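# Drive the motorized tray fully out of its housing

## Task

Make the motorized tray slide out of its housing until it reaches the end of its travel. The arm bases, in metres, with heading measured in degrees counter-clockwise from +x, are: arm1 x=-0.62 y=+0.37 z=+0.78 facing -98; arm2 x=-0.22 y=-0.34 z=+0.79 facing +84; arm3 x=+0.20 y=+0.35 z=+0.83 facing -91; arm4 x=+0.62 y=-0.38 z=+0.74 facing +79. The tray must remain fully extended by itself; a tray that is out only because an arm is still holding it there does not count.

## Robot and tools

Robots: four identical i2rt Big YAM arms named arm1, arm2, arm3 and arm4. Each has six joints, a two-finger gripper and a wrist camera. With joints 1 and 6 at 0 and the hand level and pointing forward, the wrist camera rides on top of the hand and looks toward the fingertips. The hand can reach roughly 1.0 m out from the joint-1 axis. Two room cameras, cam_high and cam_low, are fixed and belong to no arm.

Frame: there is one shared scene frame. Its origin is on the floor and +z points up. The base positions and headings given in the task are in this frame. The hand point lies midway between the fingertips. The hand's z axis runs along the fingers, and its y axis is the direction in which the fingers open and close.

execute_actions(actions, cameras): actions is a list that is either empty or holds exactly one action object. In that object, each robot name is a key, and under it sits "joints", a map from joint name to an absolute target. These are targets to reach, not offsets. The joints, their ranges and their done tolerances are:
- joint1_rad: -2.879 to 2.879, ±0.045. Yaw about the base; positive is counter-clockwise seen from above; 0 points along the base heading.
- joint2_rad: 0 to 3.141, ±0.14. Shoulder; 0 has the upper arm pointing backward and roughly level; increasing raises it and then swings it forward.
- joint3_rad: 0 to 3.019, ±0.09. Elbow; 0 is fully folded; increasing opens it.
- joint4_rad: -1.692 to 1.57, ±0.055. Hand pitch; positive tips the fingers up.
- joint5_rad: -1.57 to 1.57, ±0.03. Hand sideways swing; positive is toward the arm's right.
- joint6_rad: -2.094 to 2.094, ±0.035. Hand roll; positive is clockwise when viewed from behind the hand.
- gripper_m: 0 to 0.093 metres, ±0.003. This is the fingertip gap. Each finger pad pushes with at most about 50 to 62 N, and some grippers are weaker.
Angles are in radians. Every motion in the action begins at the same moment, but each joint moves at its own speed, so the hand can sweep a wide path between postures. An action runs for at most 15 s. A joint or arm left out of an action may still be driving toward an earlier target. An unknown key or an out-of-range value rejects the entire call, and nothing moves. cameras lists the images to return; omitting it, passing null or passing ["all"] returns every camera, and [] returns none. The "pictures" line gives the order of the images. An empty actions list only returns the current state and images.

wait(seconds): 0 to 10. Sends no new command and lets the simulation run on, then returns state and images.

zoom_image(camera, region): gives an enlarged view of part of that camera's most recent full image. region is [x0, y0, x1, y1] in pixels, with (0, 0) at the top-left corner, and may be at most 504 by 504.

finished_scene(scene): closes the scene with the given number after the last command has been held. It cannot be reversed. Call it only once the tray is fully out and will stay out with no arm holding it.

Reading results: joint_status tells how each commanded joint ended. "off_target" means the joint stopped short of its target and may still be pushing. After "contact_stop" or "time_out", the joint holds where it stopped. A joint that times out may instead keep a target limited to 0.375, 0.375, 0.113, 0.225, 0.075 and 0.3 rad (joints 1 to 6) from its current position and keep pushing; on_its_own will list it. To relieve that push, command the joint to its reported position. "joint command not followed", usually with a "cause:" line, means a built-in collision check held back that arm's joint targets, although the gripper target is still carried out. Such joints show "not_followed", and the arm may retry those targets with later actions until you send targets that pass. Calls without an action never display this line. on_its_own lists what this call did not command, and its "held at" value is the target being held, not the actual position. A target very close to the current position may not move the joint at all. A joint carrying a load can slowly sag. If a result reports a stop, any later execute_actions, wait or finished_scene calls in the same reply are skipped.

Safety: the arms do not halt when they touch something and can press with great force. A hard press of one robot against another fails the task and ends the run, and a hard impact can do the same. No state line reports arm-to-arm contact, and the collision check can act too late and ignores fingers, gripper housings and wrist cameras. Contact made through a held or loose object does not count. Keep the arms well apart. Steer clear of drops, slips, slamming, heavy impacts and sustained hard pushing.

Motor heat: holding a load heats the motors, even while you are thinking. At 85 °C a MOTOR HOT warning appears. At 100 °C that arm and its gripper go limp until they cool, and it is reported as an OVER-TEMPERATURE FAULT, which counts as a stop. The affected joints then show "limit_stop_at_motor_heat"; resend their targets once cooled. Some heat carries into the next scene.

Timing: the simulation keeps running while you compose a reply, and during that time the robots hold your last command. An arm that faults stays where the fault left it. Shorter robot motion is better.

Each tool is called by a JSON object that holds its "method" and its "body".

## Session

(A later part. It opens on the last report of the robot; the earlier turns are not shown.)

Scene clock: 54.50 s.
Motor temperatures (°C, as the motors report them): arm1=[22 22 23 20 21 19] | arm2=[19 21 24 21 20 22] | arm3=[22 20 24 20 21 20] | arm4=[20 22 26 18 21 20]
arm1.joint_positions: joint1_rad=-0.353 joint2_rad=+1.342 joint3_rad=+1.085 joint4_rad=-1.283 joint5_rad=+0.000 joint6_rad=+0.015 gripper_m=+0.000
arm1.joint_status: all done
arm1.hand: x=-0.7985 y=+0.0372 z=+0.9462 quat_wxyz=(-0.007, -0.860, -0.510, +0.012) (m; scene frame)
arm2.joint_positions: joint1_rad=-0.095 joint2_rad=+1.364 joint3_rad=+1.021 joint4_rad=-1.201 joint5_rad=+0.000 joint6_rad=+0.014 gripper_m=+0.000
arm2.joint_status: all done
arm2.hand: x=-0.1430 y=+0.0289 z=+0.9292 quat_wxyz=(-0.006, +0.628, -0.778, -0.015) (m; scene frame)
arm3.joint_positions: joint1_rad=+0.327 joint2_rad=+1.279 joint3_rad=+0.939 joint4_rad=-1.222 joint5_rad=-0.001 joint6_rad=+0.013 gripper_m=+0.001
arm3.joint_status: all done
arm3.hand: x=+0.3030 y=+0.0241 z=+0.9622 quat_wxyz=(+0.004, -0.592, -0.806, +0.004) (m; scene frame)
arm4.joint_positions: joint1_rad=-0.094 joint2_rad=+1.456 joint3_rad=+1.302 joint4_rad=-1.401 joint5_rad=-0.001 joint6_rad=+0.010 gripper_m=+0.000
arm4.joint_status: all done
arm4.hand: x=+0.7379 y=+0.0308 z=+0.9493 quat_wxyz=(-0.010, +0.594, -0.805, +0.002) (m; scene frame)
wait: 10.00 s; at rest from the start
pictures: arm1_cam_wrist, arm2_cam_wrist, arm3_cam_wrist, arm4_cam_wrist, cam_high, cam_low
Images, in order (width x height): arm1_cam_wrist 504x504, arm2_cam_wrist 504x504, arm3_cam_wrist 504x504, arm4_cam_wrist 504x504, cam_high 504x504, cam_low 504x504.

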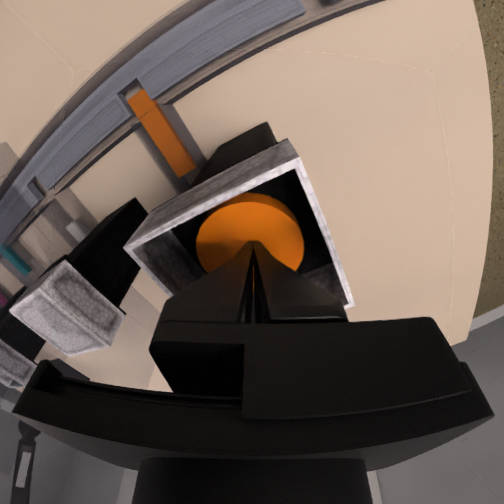

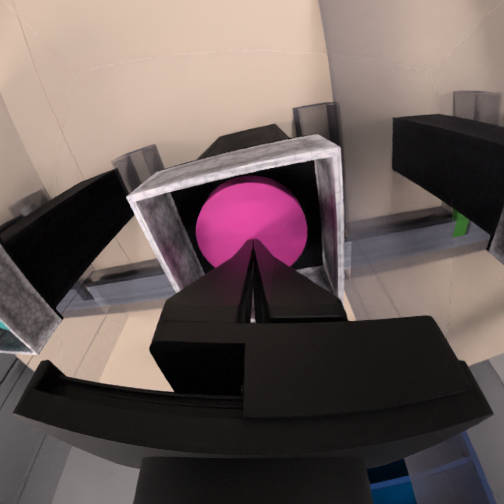

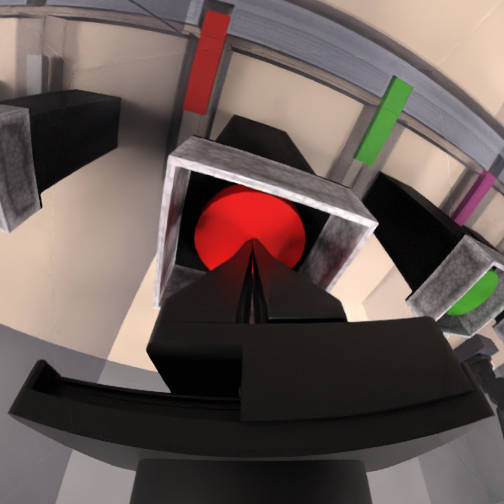

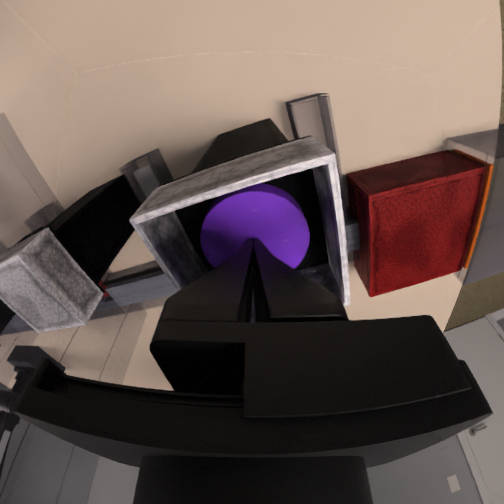

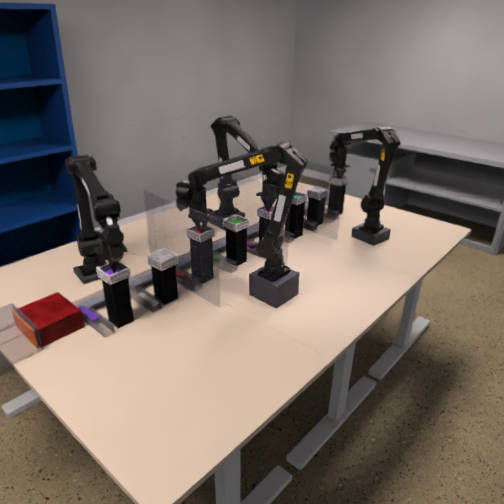

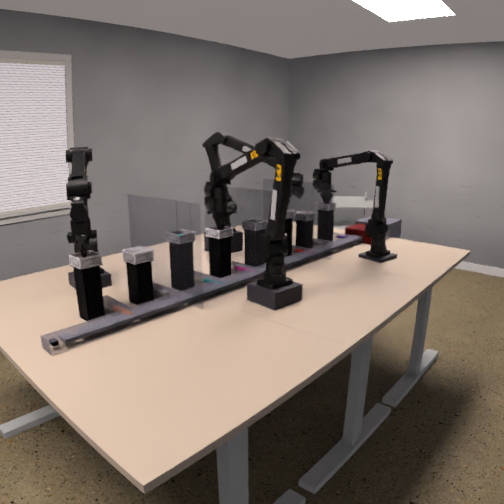

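{"method": "wait", "body": {"seconds": 10}}

{"method": "wait", "body": {"seconds": 10}}

{"method": "wait", "body": {"seconds": 10}}

Scene clock: 68.07 s.
Motor temperatures (°C, as the motors report them): arm1=[22 22 22 20 21 19] | arm2=[19 21 24 21 20 22] | arm3=[22 20 23 20 21 20] | arm4=[20 22 26 18 21 20]
arm1.joint_positions: joint1_rad=-0.353 joint2_rad=+1.342 joint3_rad=+1.085 joint4_rad=-1.283 joint5_rad=+0.000 joint6_rad=+0.015 gripper_m=+0.000
arm1.joint_status: all done
arm1.hand: x=-0.7985 y=+0.0372 z=+0.9462 quat_wxyz=(-0.007, -0.860, -0.510, +0.012) (m; scene frame)
arm2.joint_positions: joint1_rad=-0.095 joint2_rad=+1.364 joint3_rad=+1.021 joint4_rad=-1.201 joint5_rad=+0.000 joint6_rad=+0.014 gripper_m=+0.000
arm2.joint_status: all done
arm2.hand: x=-0.1430 y=+0.0289 z=+0.9292 quat_wxyz=(-0.006, +0.628, -0.778, -0.015) (m; scene frame)
arm3.joint_positions: joint1_rad=+0.327 joint2_rad=+1.279 joint3_rad=+0.939 joint4_rad=-1.222 joint5_rad=-0.001 joint6_rad=+0.013 gripper_m=+0.001
arm3.joint_status: all done
arm3.hand: x=+0.3030 y=+0.0241 z=+0.9622 quat_wxyz=(+0.004, -0.592, -0.806, +0.004) (m; scene frame)
arm4.joint_positions: joint1_rad=-0.094 joint2_rad=+1.456 joint3_rad=+1.302 joint4_rad=-1.401 joint5_rad=-0.001 joint6_rad=+0.010 gripper_m=+0.000
arm4.joint_status: all done
arm4.hand: x=+0.7379 y=+0.0308 z=+0.9493 quat_wxyz=(-0.010, +0.594, -0.805, +0.002) (m; scene frame)
wait: 10.00 s; at rest from the start
pictures: arm1_cam_wrist, arm2_cam_wrist, arm3_cam_wrist, arm4_cam_wrist, cam_high, cam_low
Images, in order (width x height): arm1_cam_wrist 504x504, arm2_cam_wrist 504x504, arm3_cam_wrist 504x504, arm4_cam_wrist 504x504, cam_high 504x504, cam_low 504x504.

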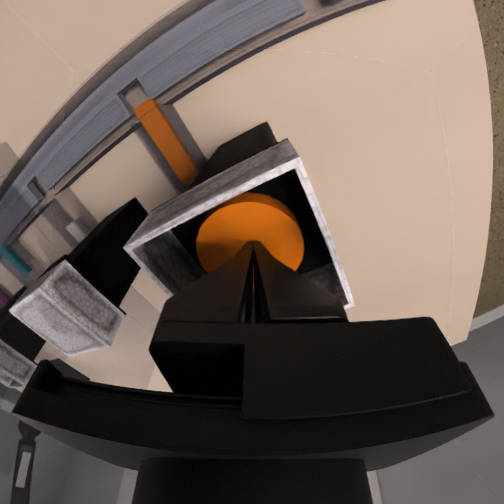

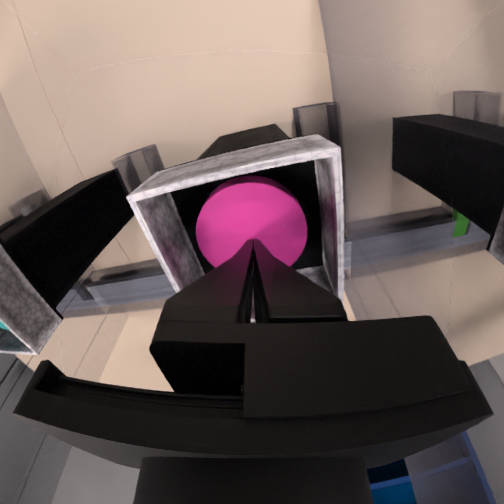

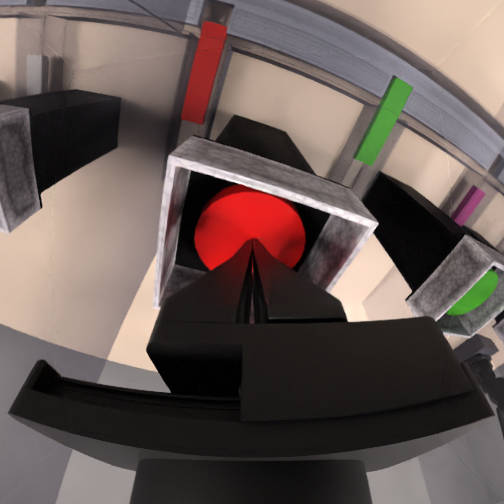

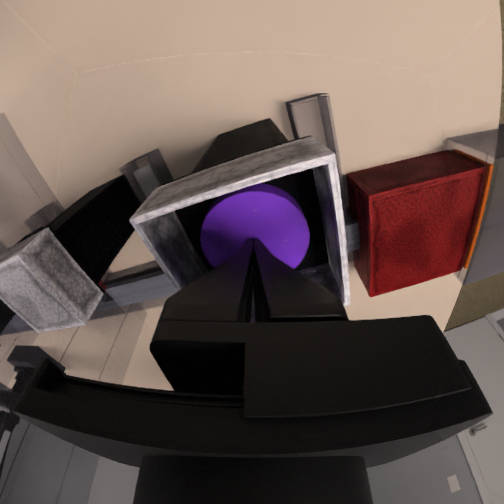

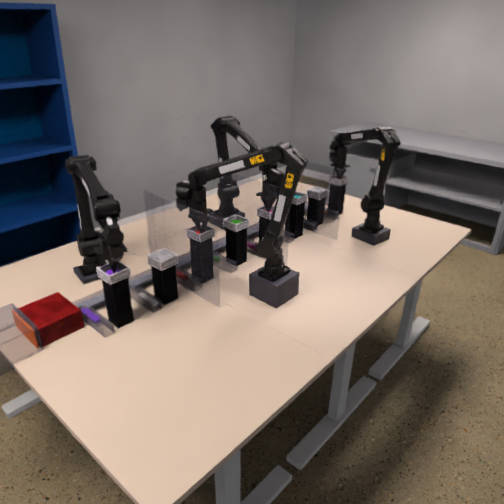

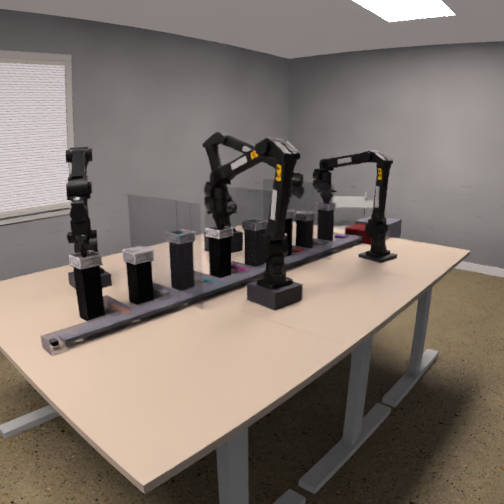

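Scene clock: 78.07 s.
Motor temperatures (°C, as the motors report them): arm1=[22 22 22 20 21 19] | arm2=[19 21 24 21 20 22] | arm3=[22 20 23 20 21 20] | arm4=[20 22 26 18 21 20]
arm1.joint_positions: joint1_rad=-0.353 joint2_rad=+1.342 joint3_rad=+1.085 joint4_rad=-1.283 joint5_rad=+0.000 joint6_rad=+0.015 gripper_m=+0.000
arm1.joint_status: all done
arm1.hand: x=-0.7985 y=+0.0372 z=+0.9462 quat_wxyz=(-0.007, -0.860, -0.510, +0.012) (m; scene frame)
arm2.joint_positions: joint1_rad=-0.095 joint2_rad=+1.364 joint3_rad=+1.021 joint4_rad=-1.201 joint5_rad=+0.000 joint6_rad=+0.014 gripper_m=+0.000
arm2.joint_status: all done
arm2.hand: x=-0.1430 y=+0.0289 z=+0.9292 quat_wxyz=(-0.006, +0.628, -0.778, -0.015) (m; scene frame)
arm3.joint_positions: joint1_rad=+0.327 joint2_rad=+1.279 joint3_rad=+0.939 joint4_rad=-1.222 joint5_rad=-0.001 joint6_rad=+0.013 gripper_m=+0.001
arm3.joint_status: all done
arm3.hand: x=+0.3030 y=+0.0241 z=+0.9622 quat_wxyz=(+0.004, -0.592, -0.806, +0.004) (m; scene frame)
arm4.joint_positions: joint1_rad=-0.094 joint2_rad=+1.456 joint3_rad=+1.302 joint4_rad=-1.401 joint5_rad=-0.001 joint6_rad=+0.010 gripper_m=+0.000
arm4.joint_status: all done
arm4.hand: x=+0.7379 y=+0.0308 z=+0.9493 quat_wxyz=(-0.010, +0.594, -0.805, +0.002) (m; scene frame)
wait: 10.00 s; at rest by 0.27 s
pictures: arm1_cam_wrist, arm2_cam_wrist, arm3_cam_wrist, arm4_cam_wrist, cam_high, cam_low
Images, in order (width x height): arm1_cam_wrist 504x504, arm2_cam_wrist 504x504, arm3_cam_wrist 504x504, arm4_cam_wrist 504x504, cam_high 504x504, cam_low 504x504.

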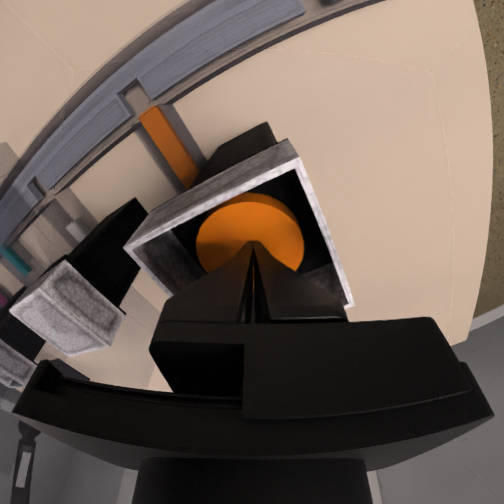

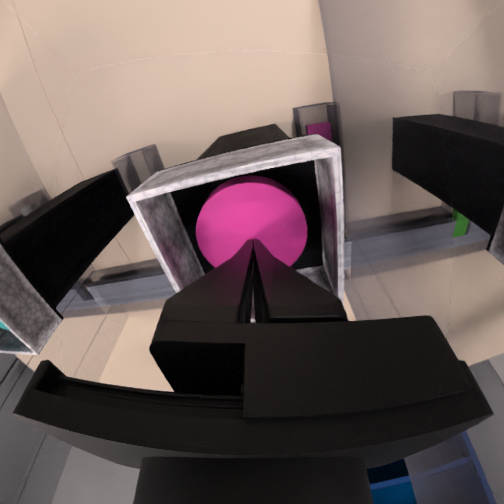

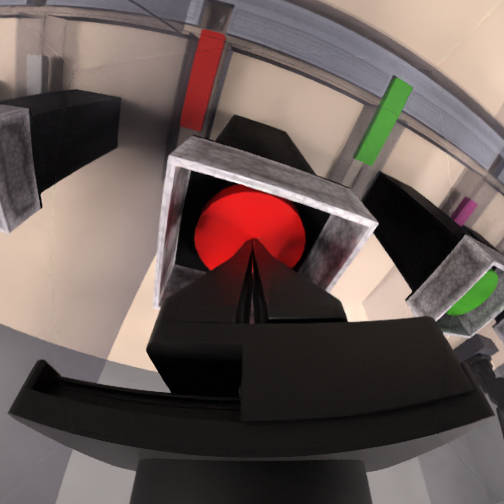

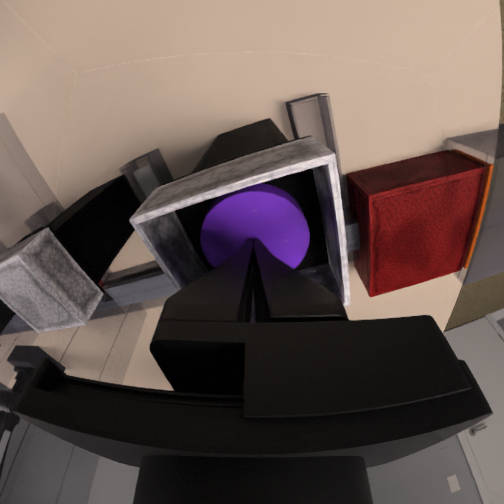

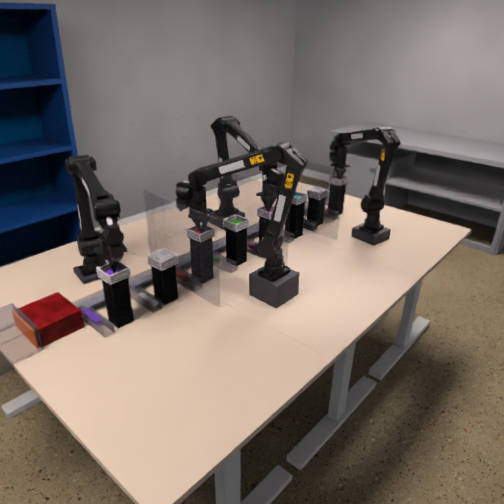

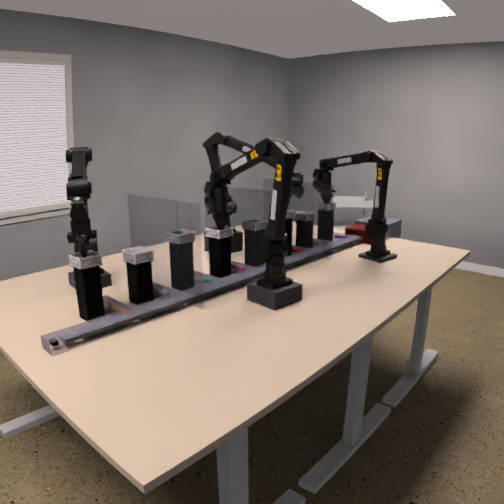

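Scene clock: 88.07 s.
Motor temperatures (°C, as the motors report them): arm1=[22 22 22 20 21 19] | arm2=[19 21 24 21 20 22] | arm3=[22 20 23 20 21 20] | arm4=[20 22 26 18 21 20]
arm1.joint_positions: joint1_rad=-0.353 joint2_rad=+1.342 joint3_rad=+1.085 joint4_rad=-1.283 joint5_rad=+0.000 joint6_rad=+0.015 gripper_m=+0.000
arm1.joint_status: all done
arm1.hand: x=-0.7985 y=+0.0372 z=+0.9462 quat_wxyz=(-0.007, -0.860, -0.510, +0.012) (m; scene frame)
arm2.joint_positions: joint1_rad=-0.095 joint2_rad=+1.364 joint3_rad=+1.021 joint4_rad=-1.201 joint5_rad=+0.000 joint6_rad=+0.014 gripper_m=+0.000
arm2.joint_status: all done
arm2.hand: x=-0.1430 y=+0.0289 z=+0.9292 quat_wxyz=(-0.006, +0.628, -0.778, -0.015) (m; scene frame)
arm3.joint_positions: joint1_rad=+0.327 joint2_rad=+1.279 joint3_rad=+0.939 joint4_rad=-1.222 joint5_rad=-0.001 joint6_rad=+0.013 gripper_m=+0.001
arm3.joint_status: all done
arm3.hand: x=+0.3030 y=+0.0241 z=+0.9622 quat_wxyz=(+0.004, -0.592, -0.806, +0.004) (m; scene frame)
arm4.joint_positions: joint1_rad=-0.094 joint2_rad=+1.456 joint3_rad=+1.302 joint4_rad=-1.401 joint5_rad=-0.001 joint6_rad=+0.010 gripper_m=+0.000
arm4.joint_status: all done
arm4.hand: x=+0.7379 y=+0.0308 z=+0.9493 quat_wxyz=(-0.010, +0.594, -0.805, +0.002) (m; scene frame)
wait: 10.00 s; at rest by 0.27 s
pictures: arm1_cam_wrist, arm2_cam_wrist, arm3_cam_wrist, arm4_cam_wrist, cam_high, cam_low
Images, in order (width x height): arm1_cam_wrist 504x504, arm2_cam_wrist 504x504, arm3_cam_wrist 504x504, arm4_cam_wrist 504x504, cam_high 504x504, cam_low 504x504.

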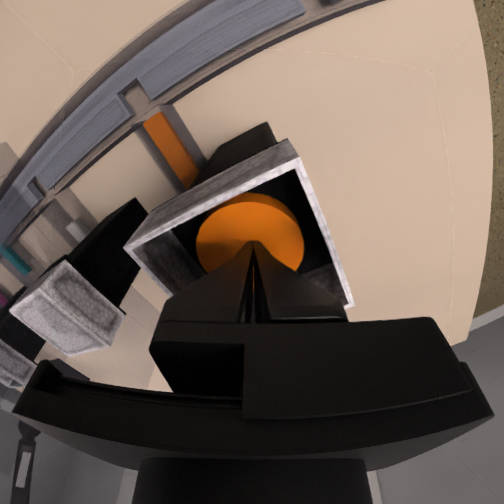

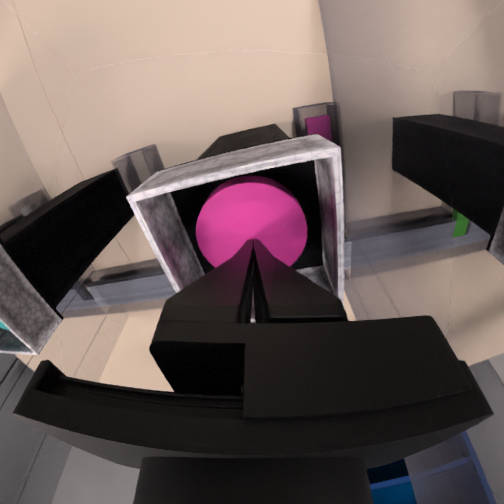

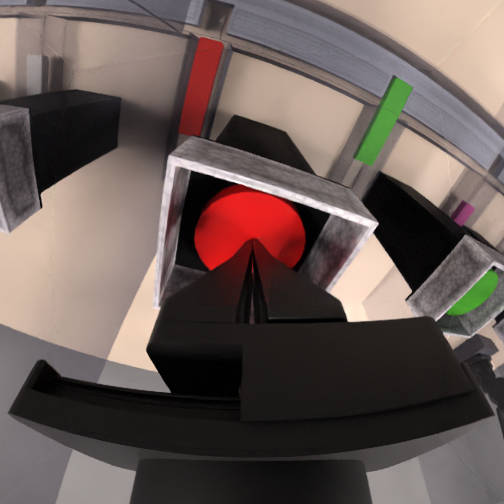

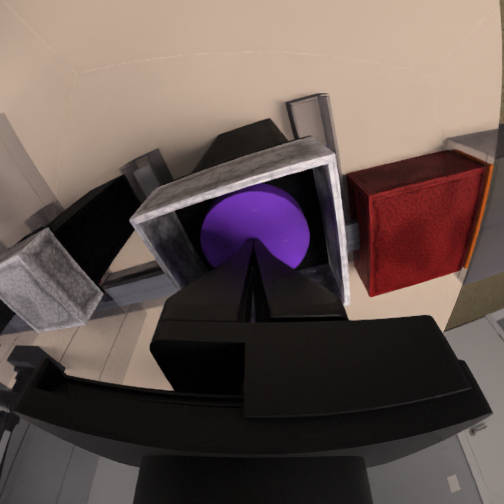

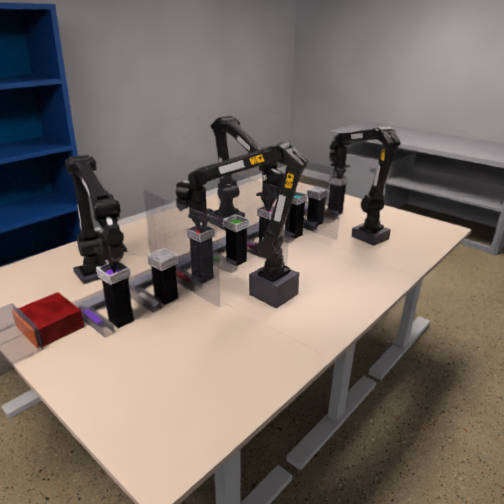

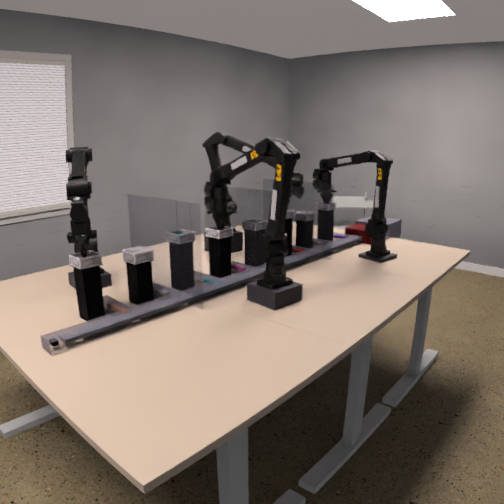

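{"method": "wait", "body": {"seconds": 10}}

Scene clock: 103.80 s.
Motor temperatures (°C, as the motors report them): arm1=[22 22 22 20 21 19] | arm2=[19 21 24 21 20 22] | arm3=[22 20 23 20 21 20] | arm4=[20 22 26 18 21 20]
arm1.joint_positions: joint1_rad=-0.353 joint2_rad=+1.342 joint3_rad=+1.085 joint4_rad=-1.283 joint5_rad=+0.000 joint6_rad=+0.015 gripper_m=+0.000
arm1.joint_status: all done
arm1.hand: x=-0.7985 y=+0.0372 z=+0.9462 quat_wxyz=(-0.007, -0.860, -0.510, +0.012) (m; scene frame)
arm2.joint_positions: joint1_rad=-0.095 joint2_rad=+1.364 joint3_rad=+1.021 joint4_rad=-1.201 joint5_rad=+0.000 joint6_rad=+0.014 gripper_m=+0.000
arm2.joint_status: all done
arm2.hand: x=-0.1430 y=+0.0289 z=+0.9292 quat_wxyz=(-0.006, +0.628, -0.778, -0.015) (m; scene frame)
arm3.joint_positions: joint1_rad=+0.327 joint2_rad=+1.279 joint3_rad=+0.939 joint4_rad=-1.222 joint5_rad=-0.001 joint6_rad=+0.013 gripper_m=+0.001
arm3.joint_status: all done
arm3.hand: x=+0.3030 y=+0.0241 z=+0.9622 quat_wxyz=(+0.004, -0.592, -0.806, +0.004) (m; scene frame)
arm4.joint_positions: joint1_rad=-0.094 joint2_rad=+1.456 joint3_rad=+1.302 joint4_rad=-1.401 joint5_rad=-0.001 joint6_rad=+0.010 gripper_m=+0.000
arm4.joint_status: all done
arm4.hand: x=+0.7379 y=+0.0308 z=+0.9493 quat_wxyz=(-0.010, +0.594, -0.805, +0.002) (m; scene frame)
wait: 10.00 s; at rest from the start
pictures: arm1_cam_wrist, arm2_cam_wrist, arm3_cam_wrist, arm4_cam_wrist, cam_high, cam_low
Images, in order (width x height): arm1_cam_wrist 504x504, arm2_cam_wrist 504x504, arm3_cam_wrist 504x504, arm4_cam_wrist 504x504, cam_high 504x504, cam_low 504x504.

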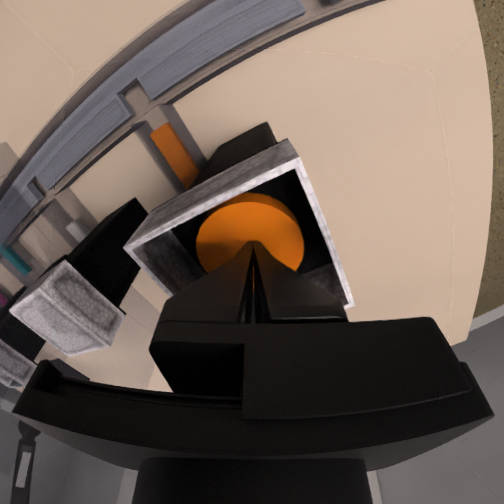

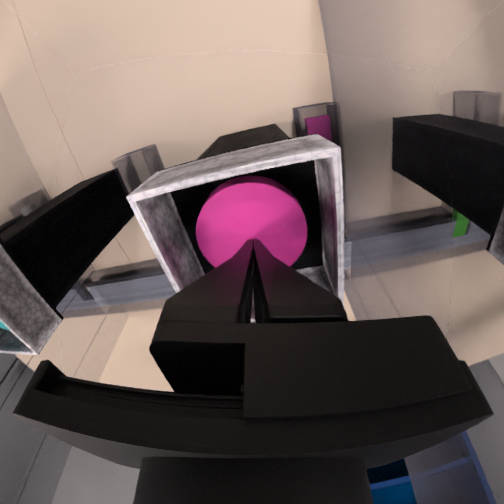

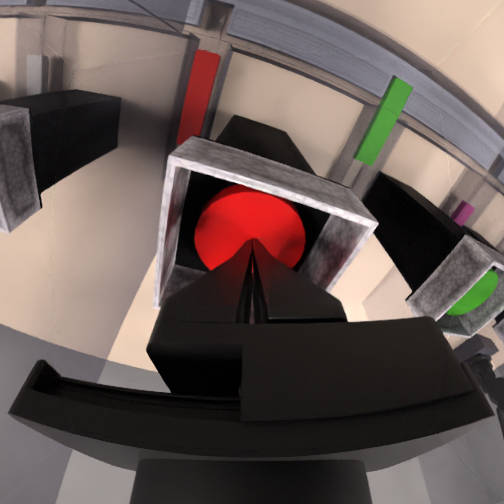

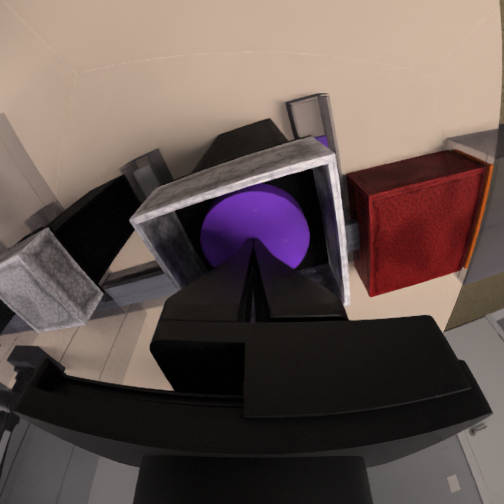

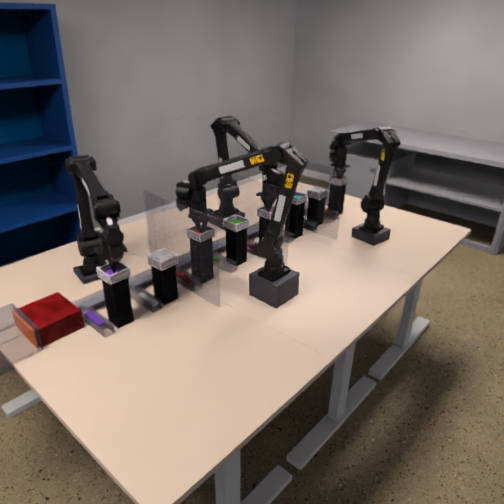

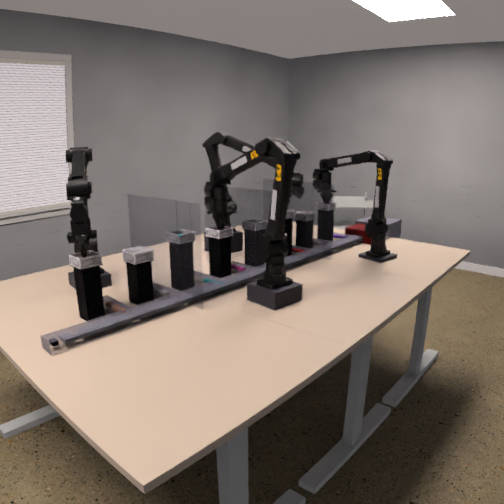

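{"method": "execute_actions", "body": {"actions": [{"arm3":{"joints":{"joint2_rad":1.22,"joint3_rad":1.105,"joint4_rad":-1.43}}}], "cameras": ["arm3_cam_wrist"]}}

{"method": "execute_actions", "body": {"actions": [{"arm3":{"joints":{"joint1_rad":-0.338}}}], "cameras": ["arm3_cam_wrist","cam_high"]}}

Scene clock: 107.43 s.
Motor temperatures (°C, as the motors report them): arm1=[22 22 22 20 21 19] | arm2=[19 21 24 21 20 22] | arm3=[22 20 23 20 21 20] | arm4=[20 22 26 18 21 20]
arm1.joint_positions: joint1_rad=-0.353 joint2_rad=+1.342 joint3_rad=+1.085 joint4_rad=-1.283 joint5_rad=+0.000 joint6_rad=+0.015 gripper_m=+0.000
arm1.joint_status: not commanded
arm1.hand: x=-0.7985 y=+0.0372 z=+0.9462 quat_wxyz=(-0.007, -0.860, -0.510, +0.012) (m; scene frame)
arm2.joint_positions: joint1_rad=-0.095 joint2_rad=+1.364 joint3_rad=+1.021 joint4_rad=-1.201 joint5_rad=+0.000 joint6_rad=+0.014 gripper_m=+0.000
arm2.joint_status: not commanded
arm2.hand: x=-0.1430 y=+0.0289 z=+0.9292 quat_wxyz=(-0.006, +0.628, -0.778, -0.015) (m; scene frame)
arm3.joint_positions: joint1_rad=+0.327 joint2_rad=+1.227 joint3_rad=+1.058 joint4_rad=-1.420 joint5_rad=-0.001 joint6_rad=+0.013 gripper_m=+0.001
arm3.joint_status: all done
arm3.hand: x=+0.3007 y=+0.0333 z=+1.0229 quat_wxyz=(+0.015, -0.592, -0.806, -0.004) (m; scene frame)
arm4.joint_positions: joint1_rad=-0.094 joint2_rad=+1.456 joint3_rad=+1.302 joint4_rad=-1.401 joint5_rad=-0.001 joint6_rad=+0.010 gripper_m=+0.000
arm4.joint_status: not commanded
arm4.hand: x=+0.7379 y=+0.0308 z=+0.9493 quat_wxyz=(-0.010, +0.594, -0.805, +0.002) (m; scene frame)
pictures: arm3_cam_wrist
Images, in order (width x height): arm3_cam_wrist 504x504.

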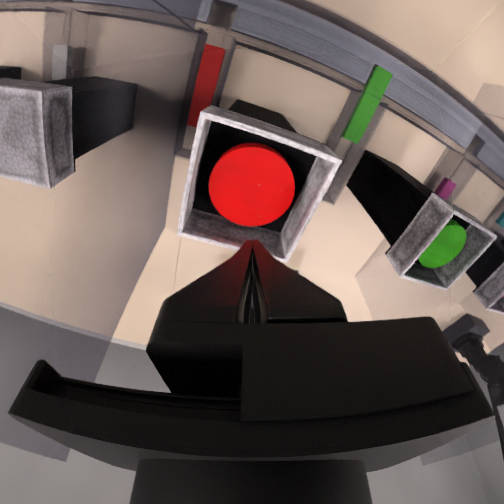

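Scene clock: 108.67 s.
Motor temperatures (°C, as the motors report them): arm1=[22 22 22 20 21 19] | arm2=[19 21 24 21 20 22] | arm3=[22 20 24 20 21 20] | arm4=[20 22 26 18 21 20]
arm1.joint_positions: joint1_rad=-0.353 joint2_rad=+1.342 joint3_rad=+1.085 joint4_rad=-1.283 joint5_rad=+0.000 joint6_rad=+0.015 gripper_m=+0.000
arm1.joint_status: not commanded
arm1.hand: x=-0.7985 y=+0.0372 z=+0.9462 quat_wxyz=(-0.007, -0.860, -0.510, +0.012) (m; scene frame)
arm2.joint_positions: joint1_rad=-0.095 joint2_rad=+1.364 joint3_rad=+1.021 joint4_rad=-1.201 joint5_rad=+0.000 joint6_rad=+0.014 gripper_m=+0.000
arm2.joint_status: not commanded
arm2.hand: x=-0.1430 y=+0.0289 z=+0.9292 quat_wxyz=(-0.006, +0.628, -0.778, -0.015) (m; scene frame)
arm3.joint_positions: joint1_rad=-0.339 joint2_rad=+1.227 joint3_rad=+1.058 joint4_rad=-1.420 joint5_rad=-0.001 joint6_rad=+0.012 gripper_m=+0.001
arm3.joint_status: all done
arm3.hand: x=+0.0851 y=+0.0370 z=+1.0262 quat_wxyz=(+0.012, -0.823, -0.569, -0.003) (m; scene frame)
arm4.joint_positions: joint1_rad=-0.094 joint2_rad=+1.456 joint3_rad=+1.302 joint4_rad=-1.401 joint5_rad=-0.001 joint6_rad=+0.010 gripper_m=+0.000
arm4.joint_status: not commanded
arm4.hand: x=+0.7379 y=+0.0308 z=+0.9493 quat_wxyz=(-0.010, +0.594, -0.805, +0.002) (m; scene frame)
pictures: arm3_cam_wrist, cam_high
Images, in order (width x height): arm3_cam_wrist 504x504, cam_high 504x504.

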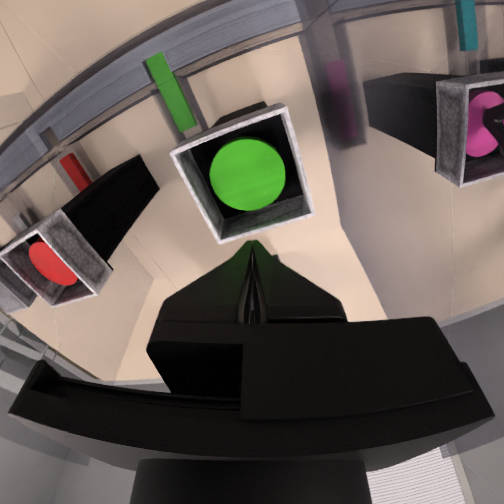

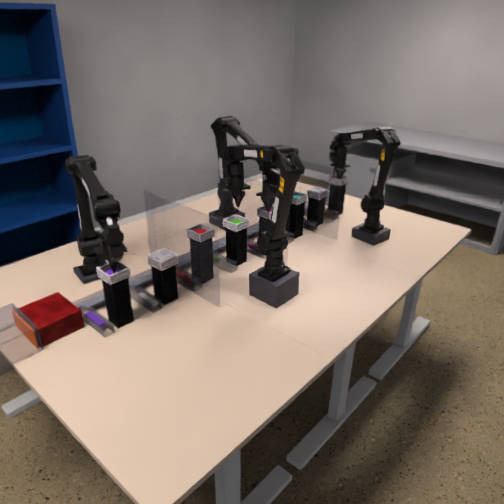

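{"method": "execute_actions", "body": {"actions": [{"arm3":{"joints":{"joint1_rad":-0.325,"joint2_rad":1.325,"joint3_rad":0.882,"joint4_rad":-1.16}}}], "cameras": ["arm3_cam_wrist","cam_high"]}}

Scene clock: 111.87 s.
Motor temperatures (°C, as the motors report them): arm1=[22 22 22 20 21 19] | arm2=[19 21 24 21 20 22] | arm3=[22 20 24 20 21 20] | arm4=[20 22 26 18 21 20]
arm1.joint_positions: joint1_rad=-0.353 joint2_rad=+1.342 joint3_rad=+1.085 joint4_rad=-1.283 joint5_rad=+0.000 joint6_rad=+0.015 gripper_m=+0.000
arm1.joint_status: not commanded
arm1.hand: x=-0.7985 y=+0.0372 z=+0.9462 quat_wxyz=(-0.007, -0.860, -0.510, +0.012) (m; scene frame)
arm2.joint_positions: joint1_rad=-0.095 joint2_rad=+1.364 joint3_rad=+1.021 joint4_rad=-1.201 joint5_rad=+0.000 joint6_rad=+0.014 gripper_m=+0.000
arm2.joint_status: not commanded
arm2.hand: x=-0.1430 y=+0.0289 z=+0.9292 quat_wxyz=(-0.006, +0.628, -0.778, -0.015) (m; scene frame)
arm3.joint_positions: joint1_rad=-0.333 joint2_rad=+1.311 joint3_rad=+0.899 joint4_rad=-1.178 joint5_rad=-0.001 joint6_rad=+0.012 gripper_m=+0.001
arm3.joint_status: all done
arm3.hand: x=+0.0838 y=+0.0320 z=+0.9413 quat_wxyz=(+0.013, -0.821, -0.571, -0.004) (m; scene frame)
arm4.joint_positions: joint1_rad=-0.094 joint2_rad=+1.456 joint3_rad=+1.302 joint4_rad=-1.401 joint5_rad=-0.001 joint6_rad=+0.010 gripper_m=+0.000
arm4.joint_status: not commanded
arm4.hand: x=+0.7379 y=+0.0308 z=+0.9493 quat_wxyz=(-0.010, +0.594, -0.805, +0.002) (m; scene frame)
pictures: arm3_cam_wrist, cam_high
Images, in order (width x height): arm3_cam_wrist 504x504, cam_high 504x504.

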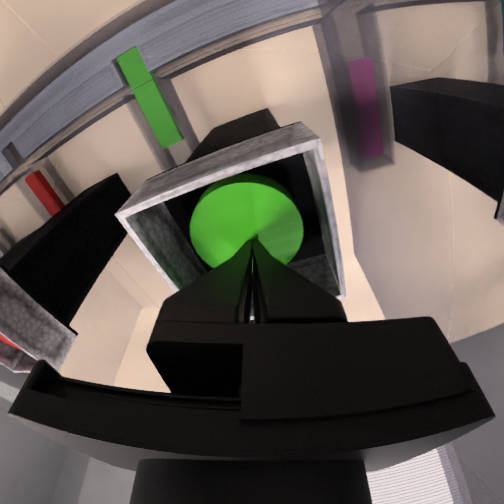

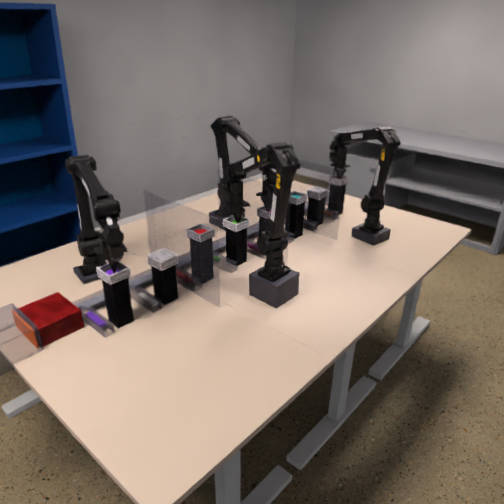

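{"method": "wait", "body": {"seconds": 4}}

Scene clock: 116.27 s.
Motor temperatures (°C, as the motors report them): arm1=[22 22 22 20 21 19] | arm2=[19 21 24 21 20 22] | arm3=[22 20 24 20 21 20] | arm4=[20 22 26 18 21 20]
arm1.joint_positions: joint1_rad=-0.353 joint2_rad=+1.342 joint3_rad=+1.085 joint4_rad=-1.283 joint5_rad=+0.000 joint6_rad=+0.015 gripper_m=+0.000
arm1.joint_status: not commanded
arm1.hand: x=-0.7985 y=+0.0372 z=+0.9462 quat_wxyz=(-0.007, -0.860, -0.510, +0.012) (m; scene frame)
arm2.joint_positions: joint1_rad=-0.095 joint2_rad=+1.364 joint3_rad=+1.021 joint4_rad=-1.201 joint5_rad=+0.000 joint6_rad=+0.014 gripper_m=+0.000
arm2.joint_status: not commanded
arm2.hand: x=-0.1430 y=+0.0289 z=+0.9292 quat_wxyz=(-0.006, +0.628, -0.778, -0.015) (m; scene frame)
arm3.joint_positions: joint1_rad=-0.333 joint2_rad=+1.311 joint3_rad=+0.899 joint4_rad=-1.178 joint5_rad=-0.001 joint6_rad=+0.012 gripper_m=+0.001
arm3.joint_status: all done
arm3.hand: x=+0.0838 y=+0.0320 z=+0.9413 quat_wxyz=(+0.013, -0.821, -0.571, -0.004) (m; scene frame)
arm4.joint_positions: joint1_rad=-0.094 joint2_rad=+1.456 joint3_rad=+1.302 joint4_rad=-1.401 joint5_rad=-0.001 joint6_rad=+0.010 gripper_m=+0.000
arm4.joint_status: not commanded
arm4.hand: x=+0.7379 y=+0.0308 z=+0.9493 quat_wxyz=(-0.010, +0.594, -0.805, +0.002) (m; scene frame)
wait: 4.00 s; at rest from the start
pictures: arm1_cam_wrist, arm2_cam_wrist, arm3_cam_wrist, arm4_cam_wrist, cam_high, cam_low
Images, in order (width x height): arm1_cam_wrist 504x504, arm2_cam_wrist 504x504, arm3_cam_wrist 504x504, arm4_cam_wrist 504x504, cam_high 504x504, cam_low 504x504.

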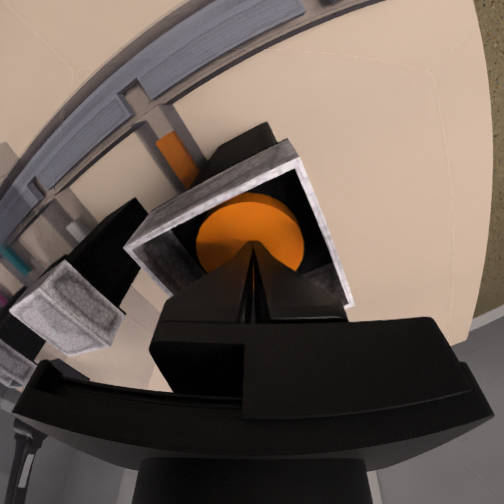

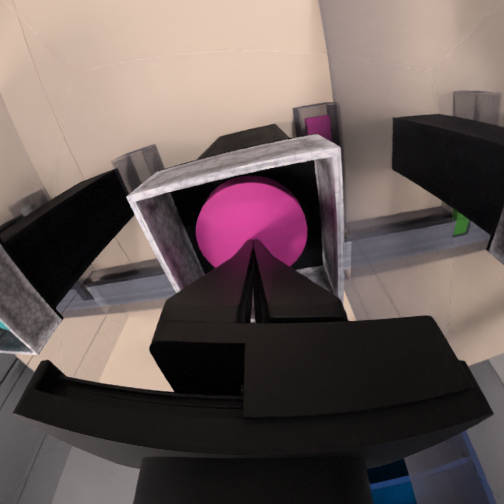

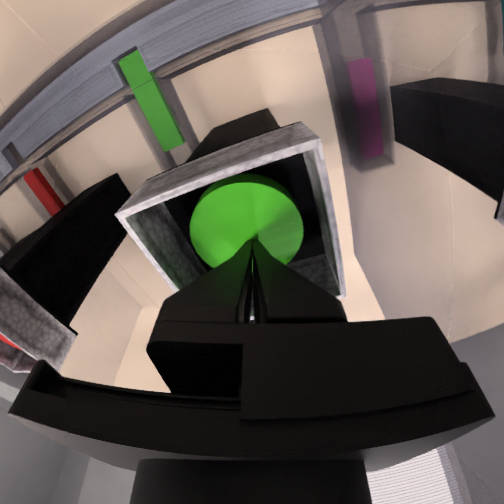

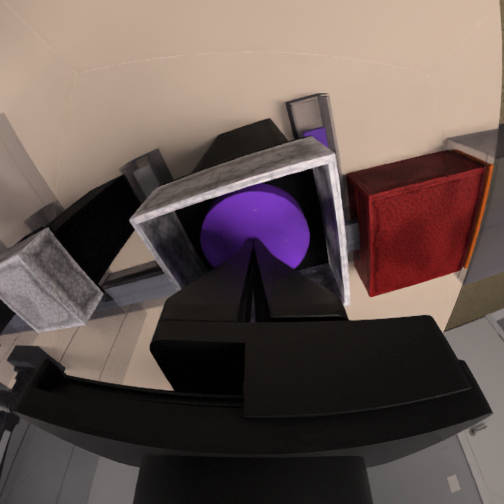

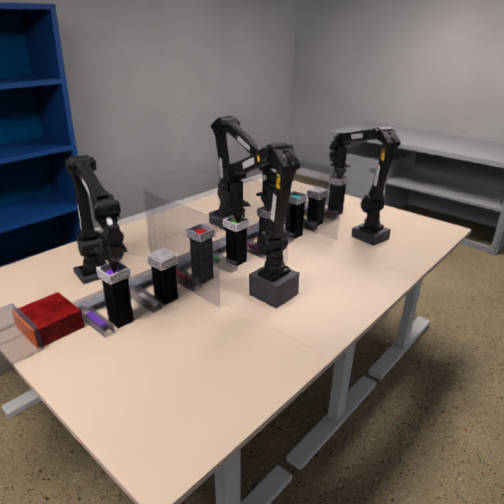

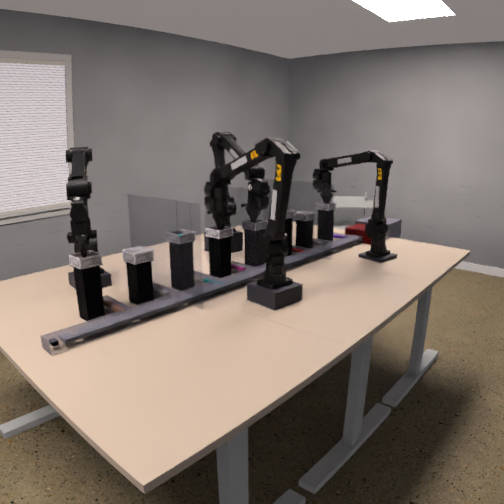

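{"method": "zoom_image", "body": {"camera": "cam_low", "region": [50, 170, 290, 330]}}

Region (50, 170, 290, 330) of cam_low's 504x504 image, scaled by 2.100, with more detail than that image has.

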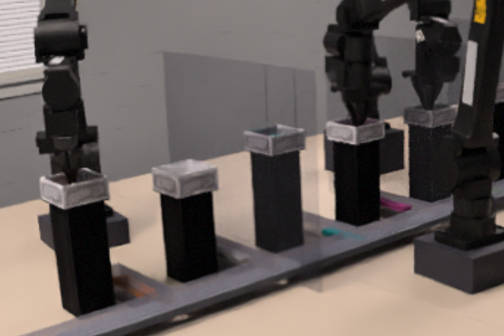

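{"method": "wait", "body": {"seconds": 10}}

Scene clock: 138.00 s.
Motor temperatures (°C, as the motors report them): arm1=[22 22 22 20 21 19] | arm2=[19 21 24 21 20 22] | arm3=[22 20 24 20 21 20] | arm4=[20 22 26 18 21 20]
arm1.joint_positions: joint1_rad=-0.353 joint2_rad=+1.342 joint3_rad=+1.085 joint4_rad=-1.283 joint5_rad=+0.000 joint6_rad=+0.015 gripper_m=+0.000
arm1.joint_status: not commanded
arm1.hand: x=-0.7985 y=+0.0372 z=+0.9462 quat_wxyz=(-0.007, -0.860, -0.510, +0.012) (m; scene frame)
arm2.joint_positions: joint1_rad=-0.095 joint2_rad=+1.364 joint3_rad=+1.021 joint4_rad=-1.201 joint5_rad=+0.000 joint6_rad=+0.014 gripper_m=+0.000
arm2.joint_status: not commanded
arm2.hand: x=-0.1430 y=+0.0289 z=+0.9292 quat_wxyz=(-0.006, +0.628, -0.778, -0.015) (m; scene frame)
arm3.joint_positions: joint1_rad=-0.333 joint2_rad=+1.311 joint3_rad=+0.899 joint4_rad=-1.178 joint5_rad=-0.001 joint6_rad=+0.012 gripper_m=+0.001
arm3.joint_status: all done
arm3.hand: x=+0.0838 y=+0.0320 z=+0.9413 quat_wxyz=(+0.013, -0.821, -0.571, -0.004) (m; scene frame)
arm4.joint_positions: joint1_rad=-0.094 joint2_rad=+1.456 joint3_rad=+1.302 joint4_rad=-1.401 joint5_rad=-0.001 joint6_rad=+0.010 gripper_m=+0.000
arm4.joint_status: not commanded
arm4.hand: x=+0.7379 y=+0.0308 z=+0.9493 quat_wxyz=(-0.010, +0.594, -0.805, +0.002) (m; scene frame)
wait: 10.00 s; at rest from the start
pictures: arm1_cam_wrist, arm2_cam_wrist, arm3_cam_wrist, arm4_cam_wrist, cam_high, cam_low
Images, in order (width x height): arm1_cam_wrist 504x504, arm2_cam_wrist 504x504, arm3_cam_wrist 504x504, arm4_cam_wrist 504x504, cam_high 504x504, cam_low 504x504.

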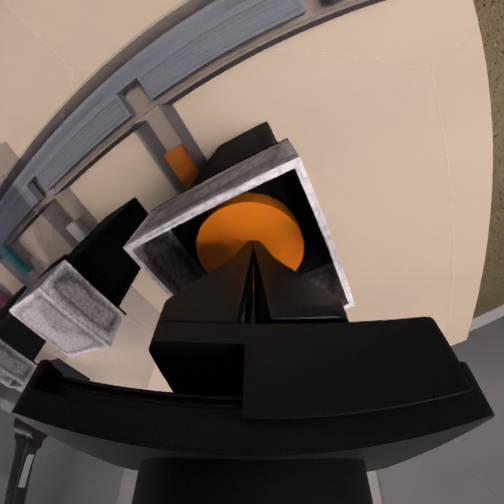

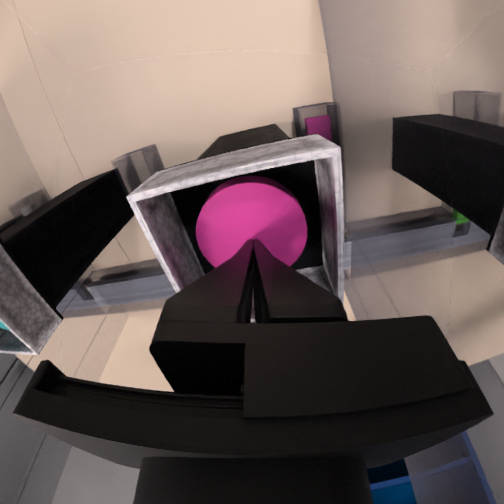

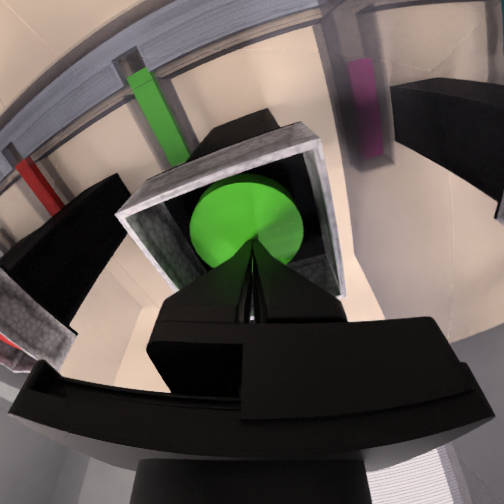

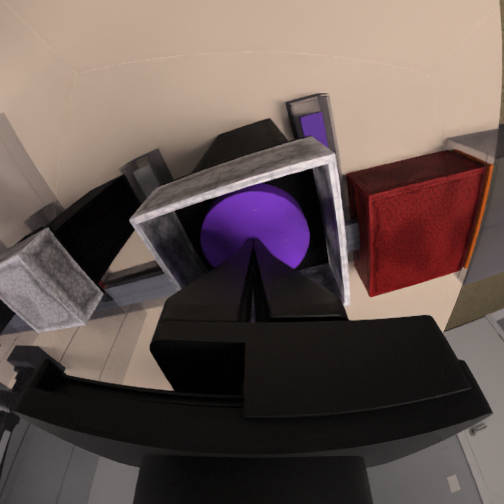

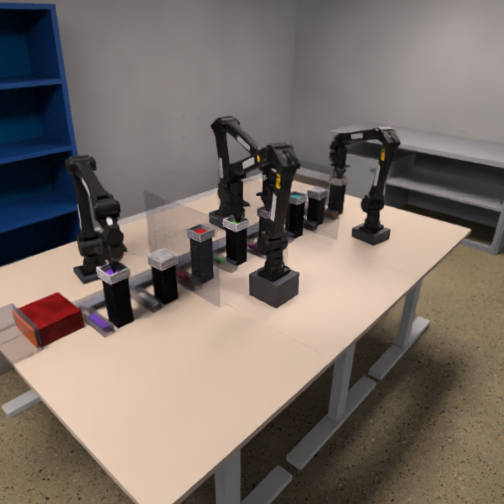

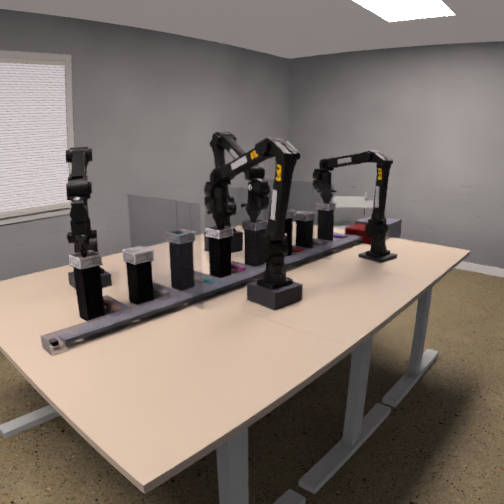

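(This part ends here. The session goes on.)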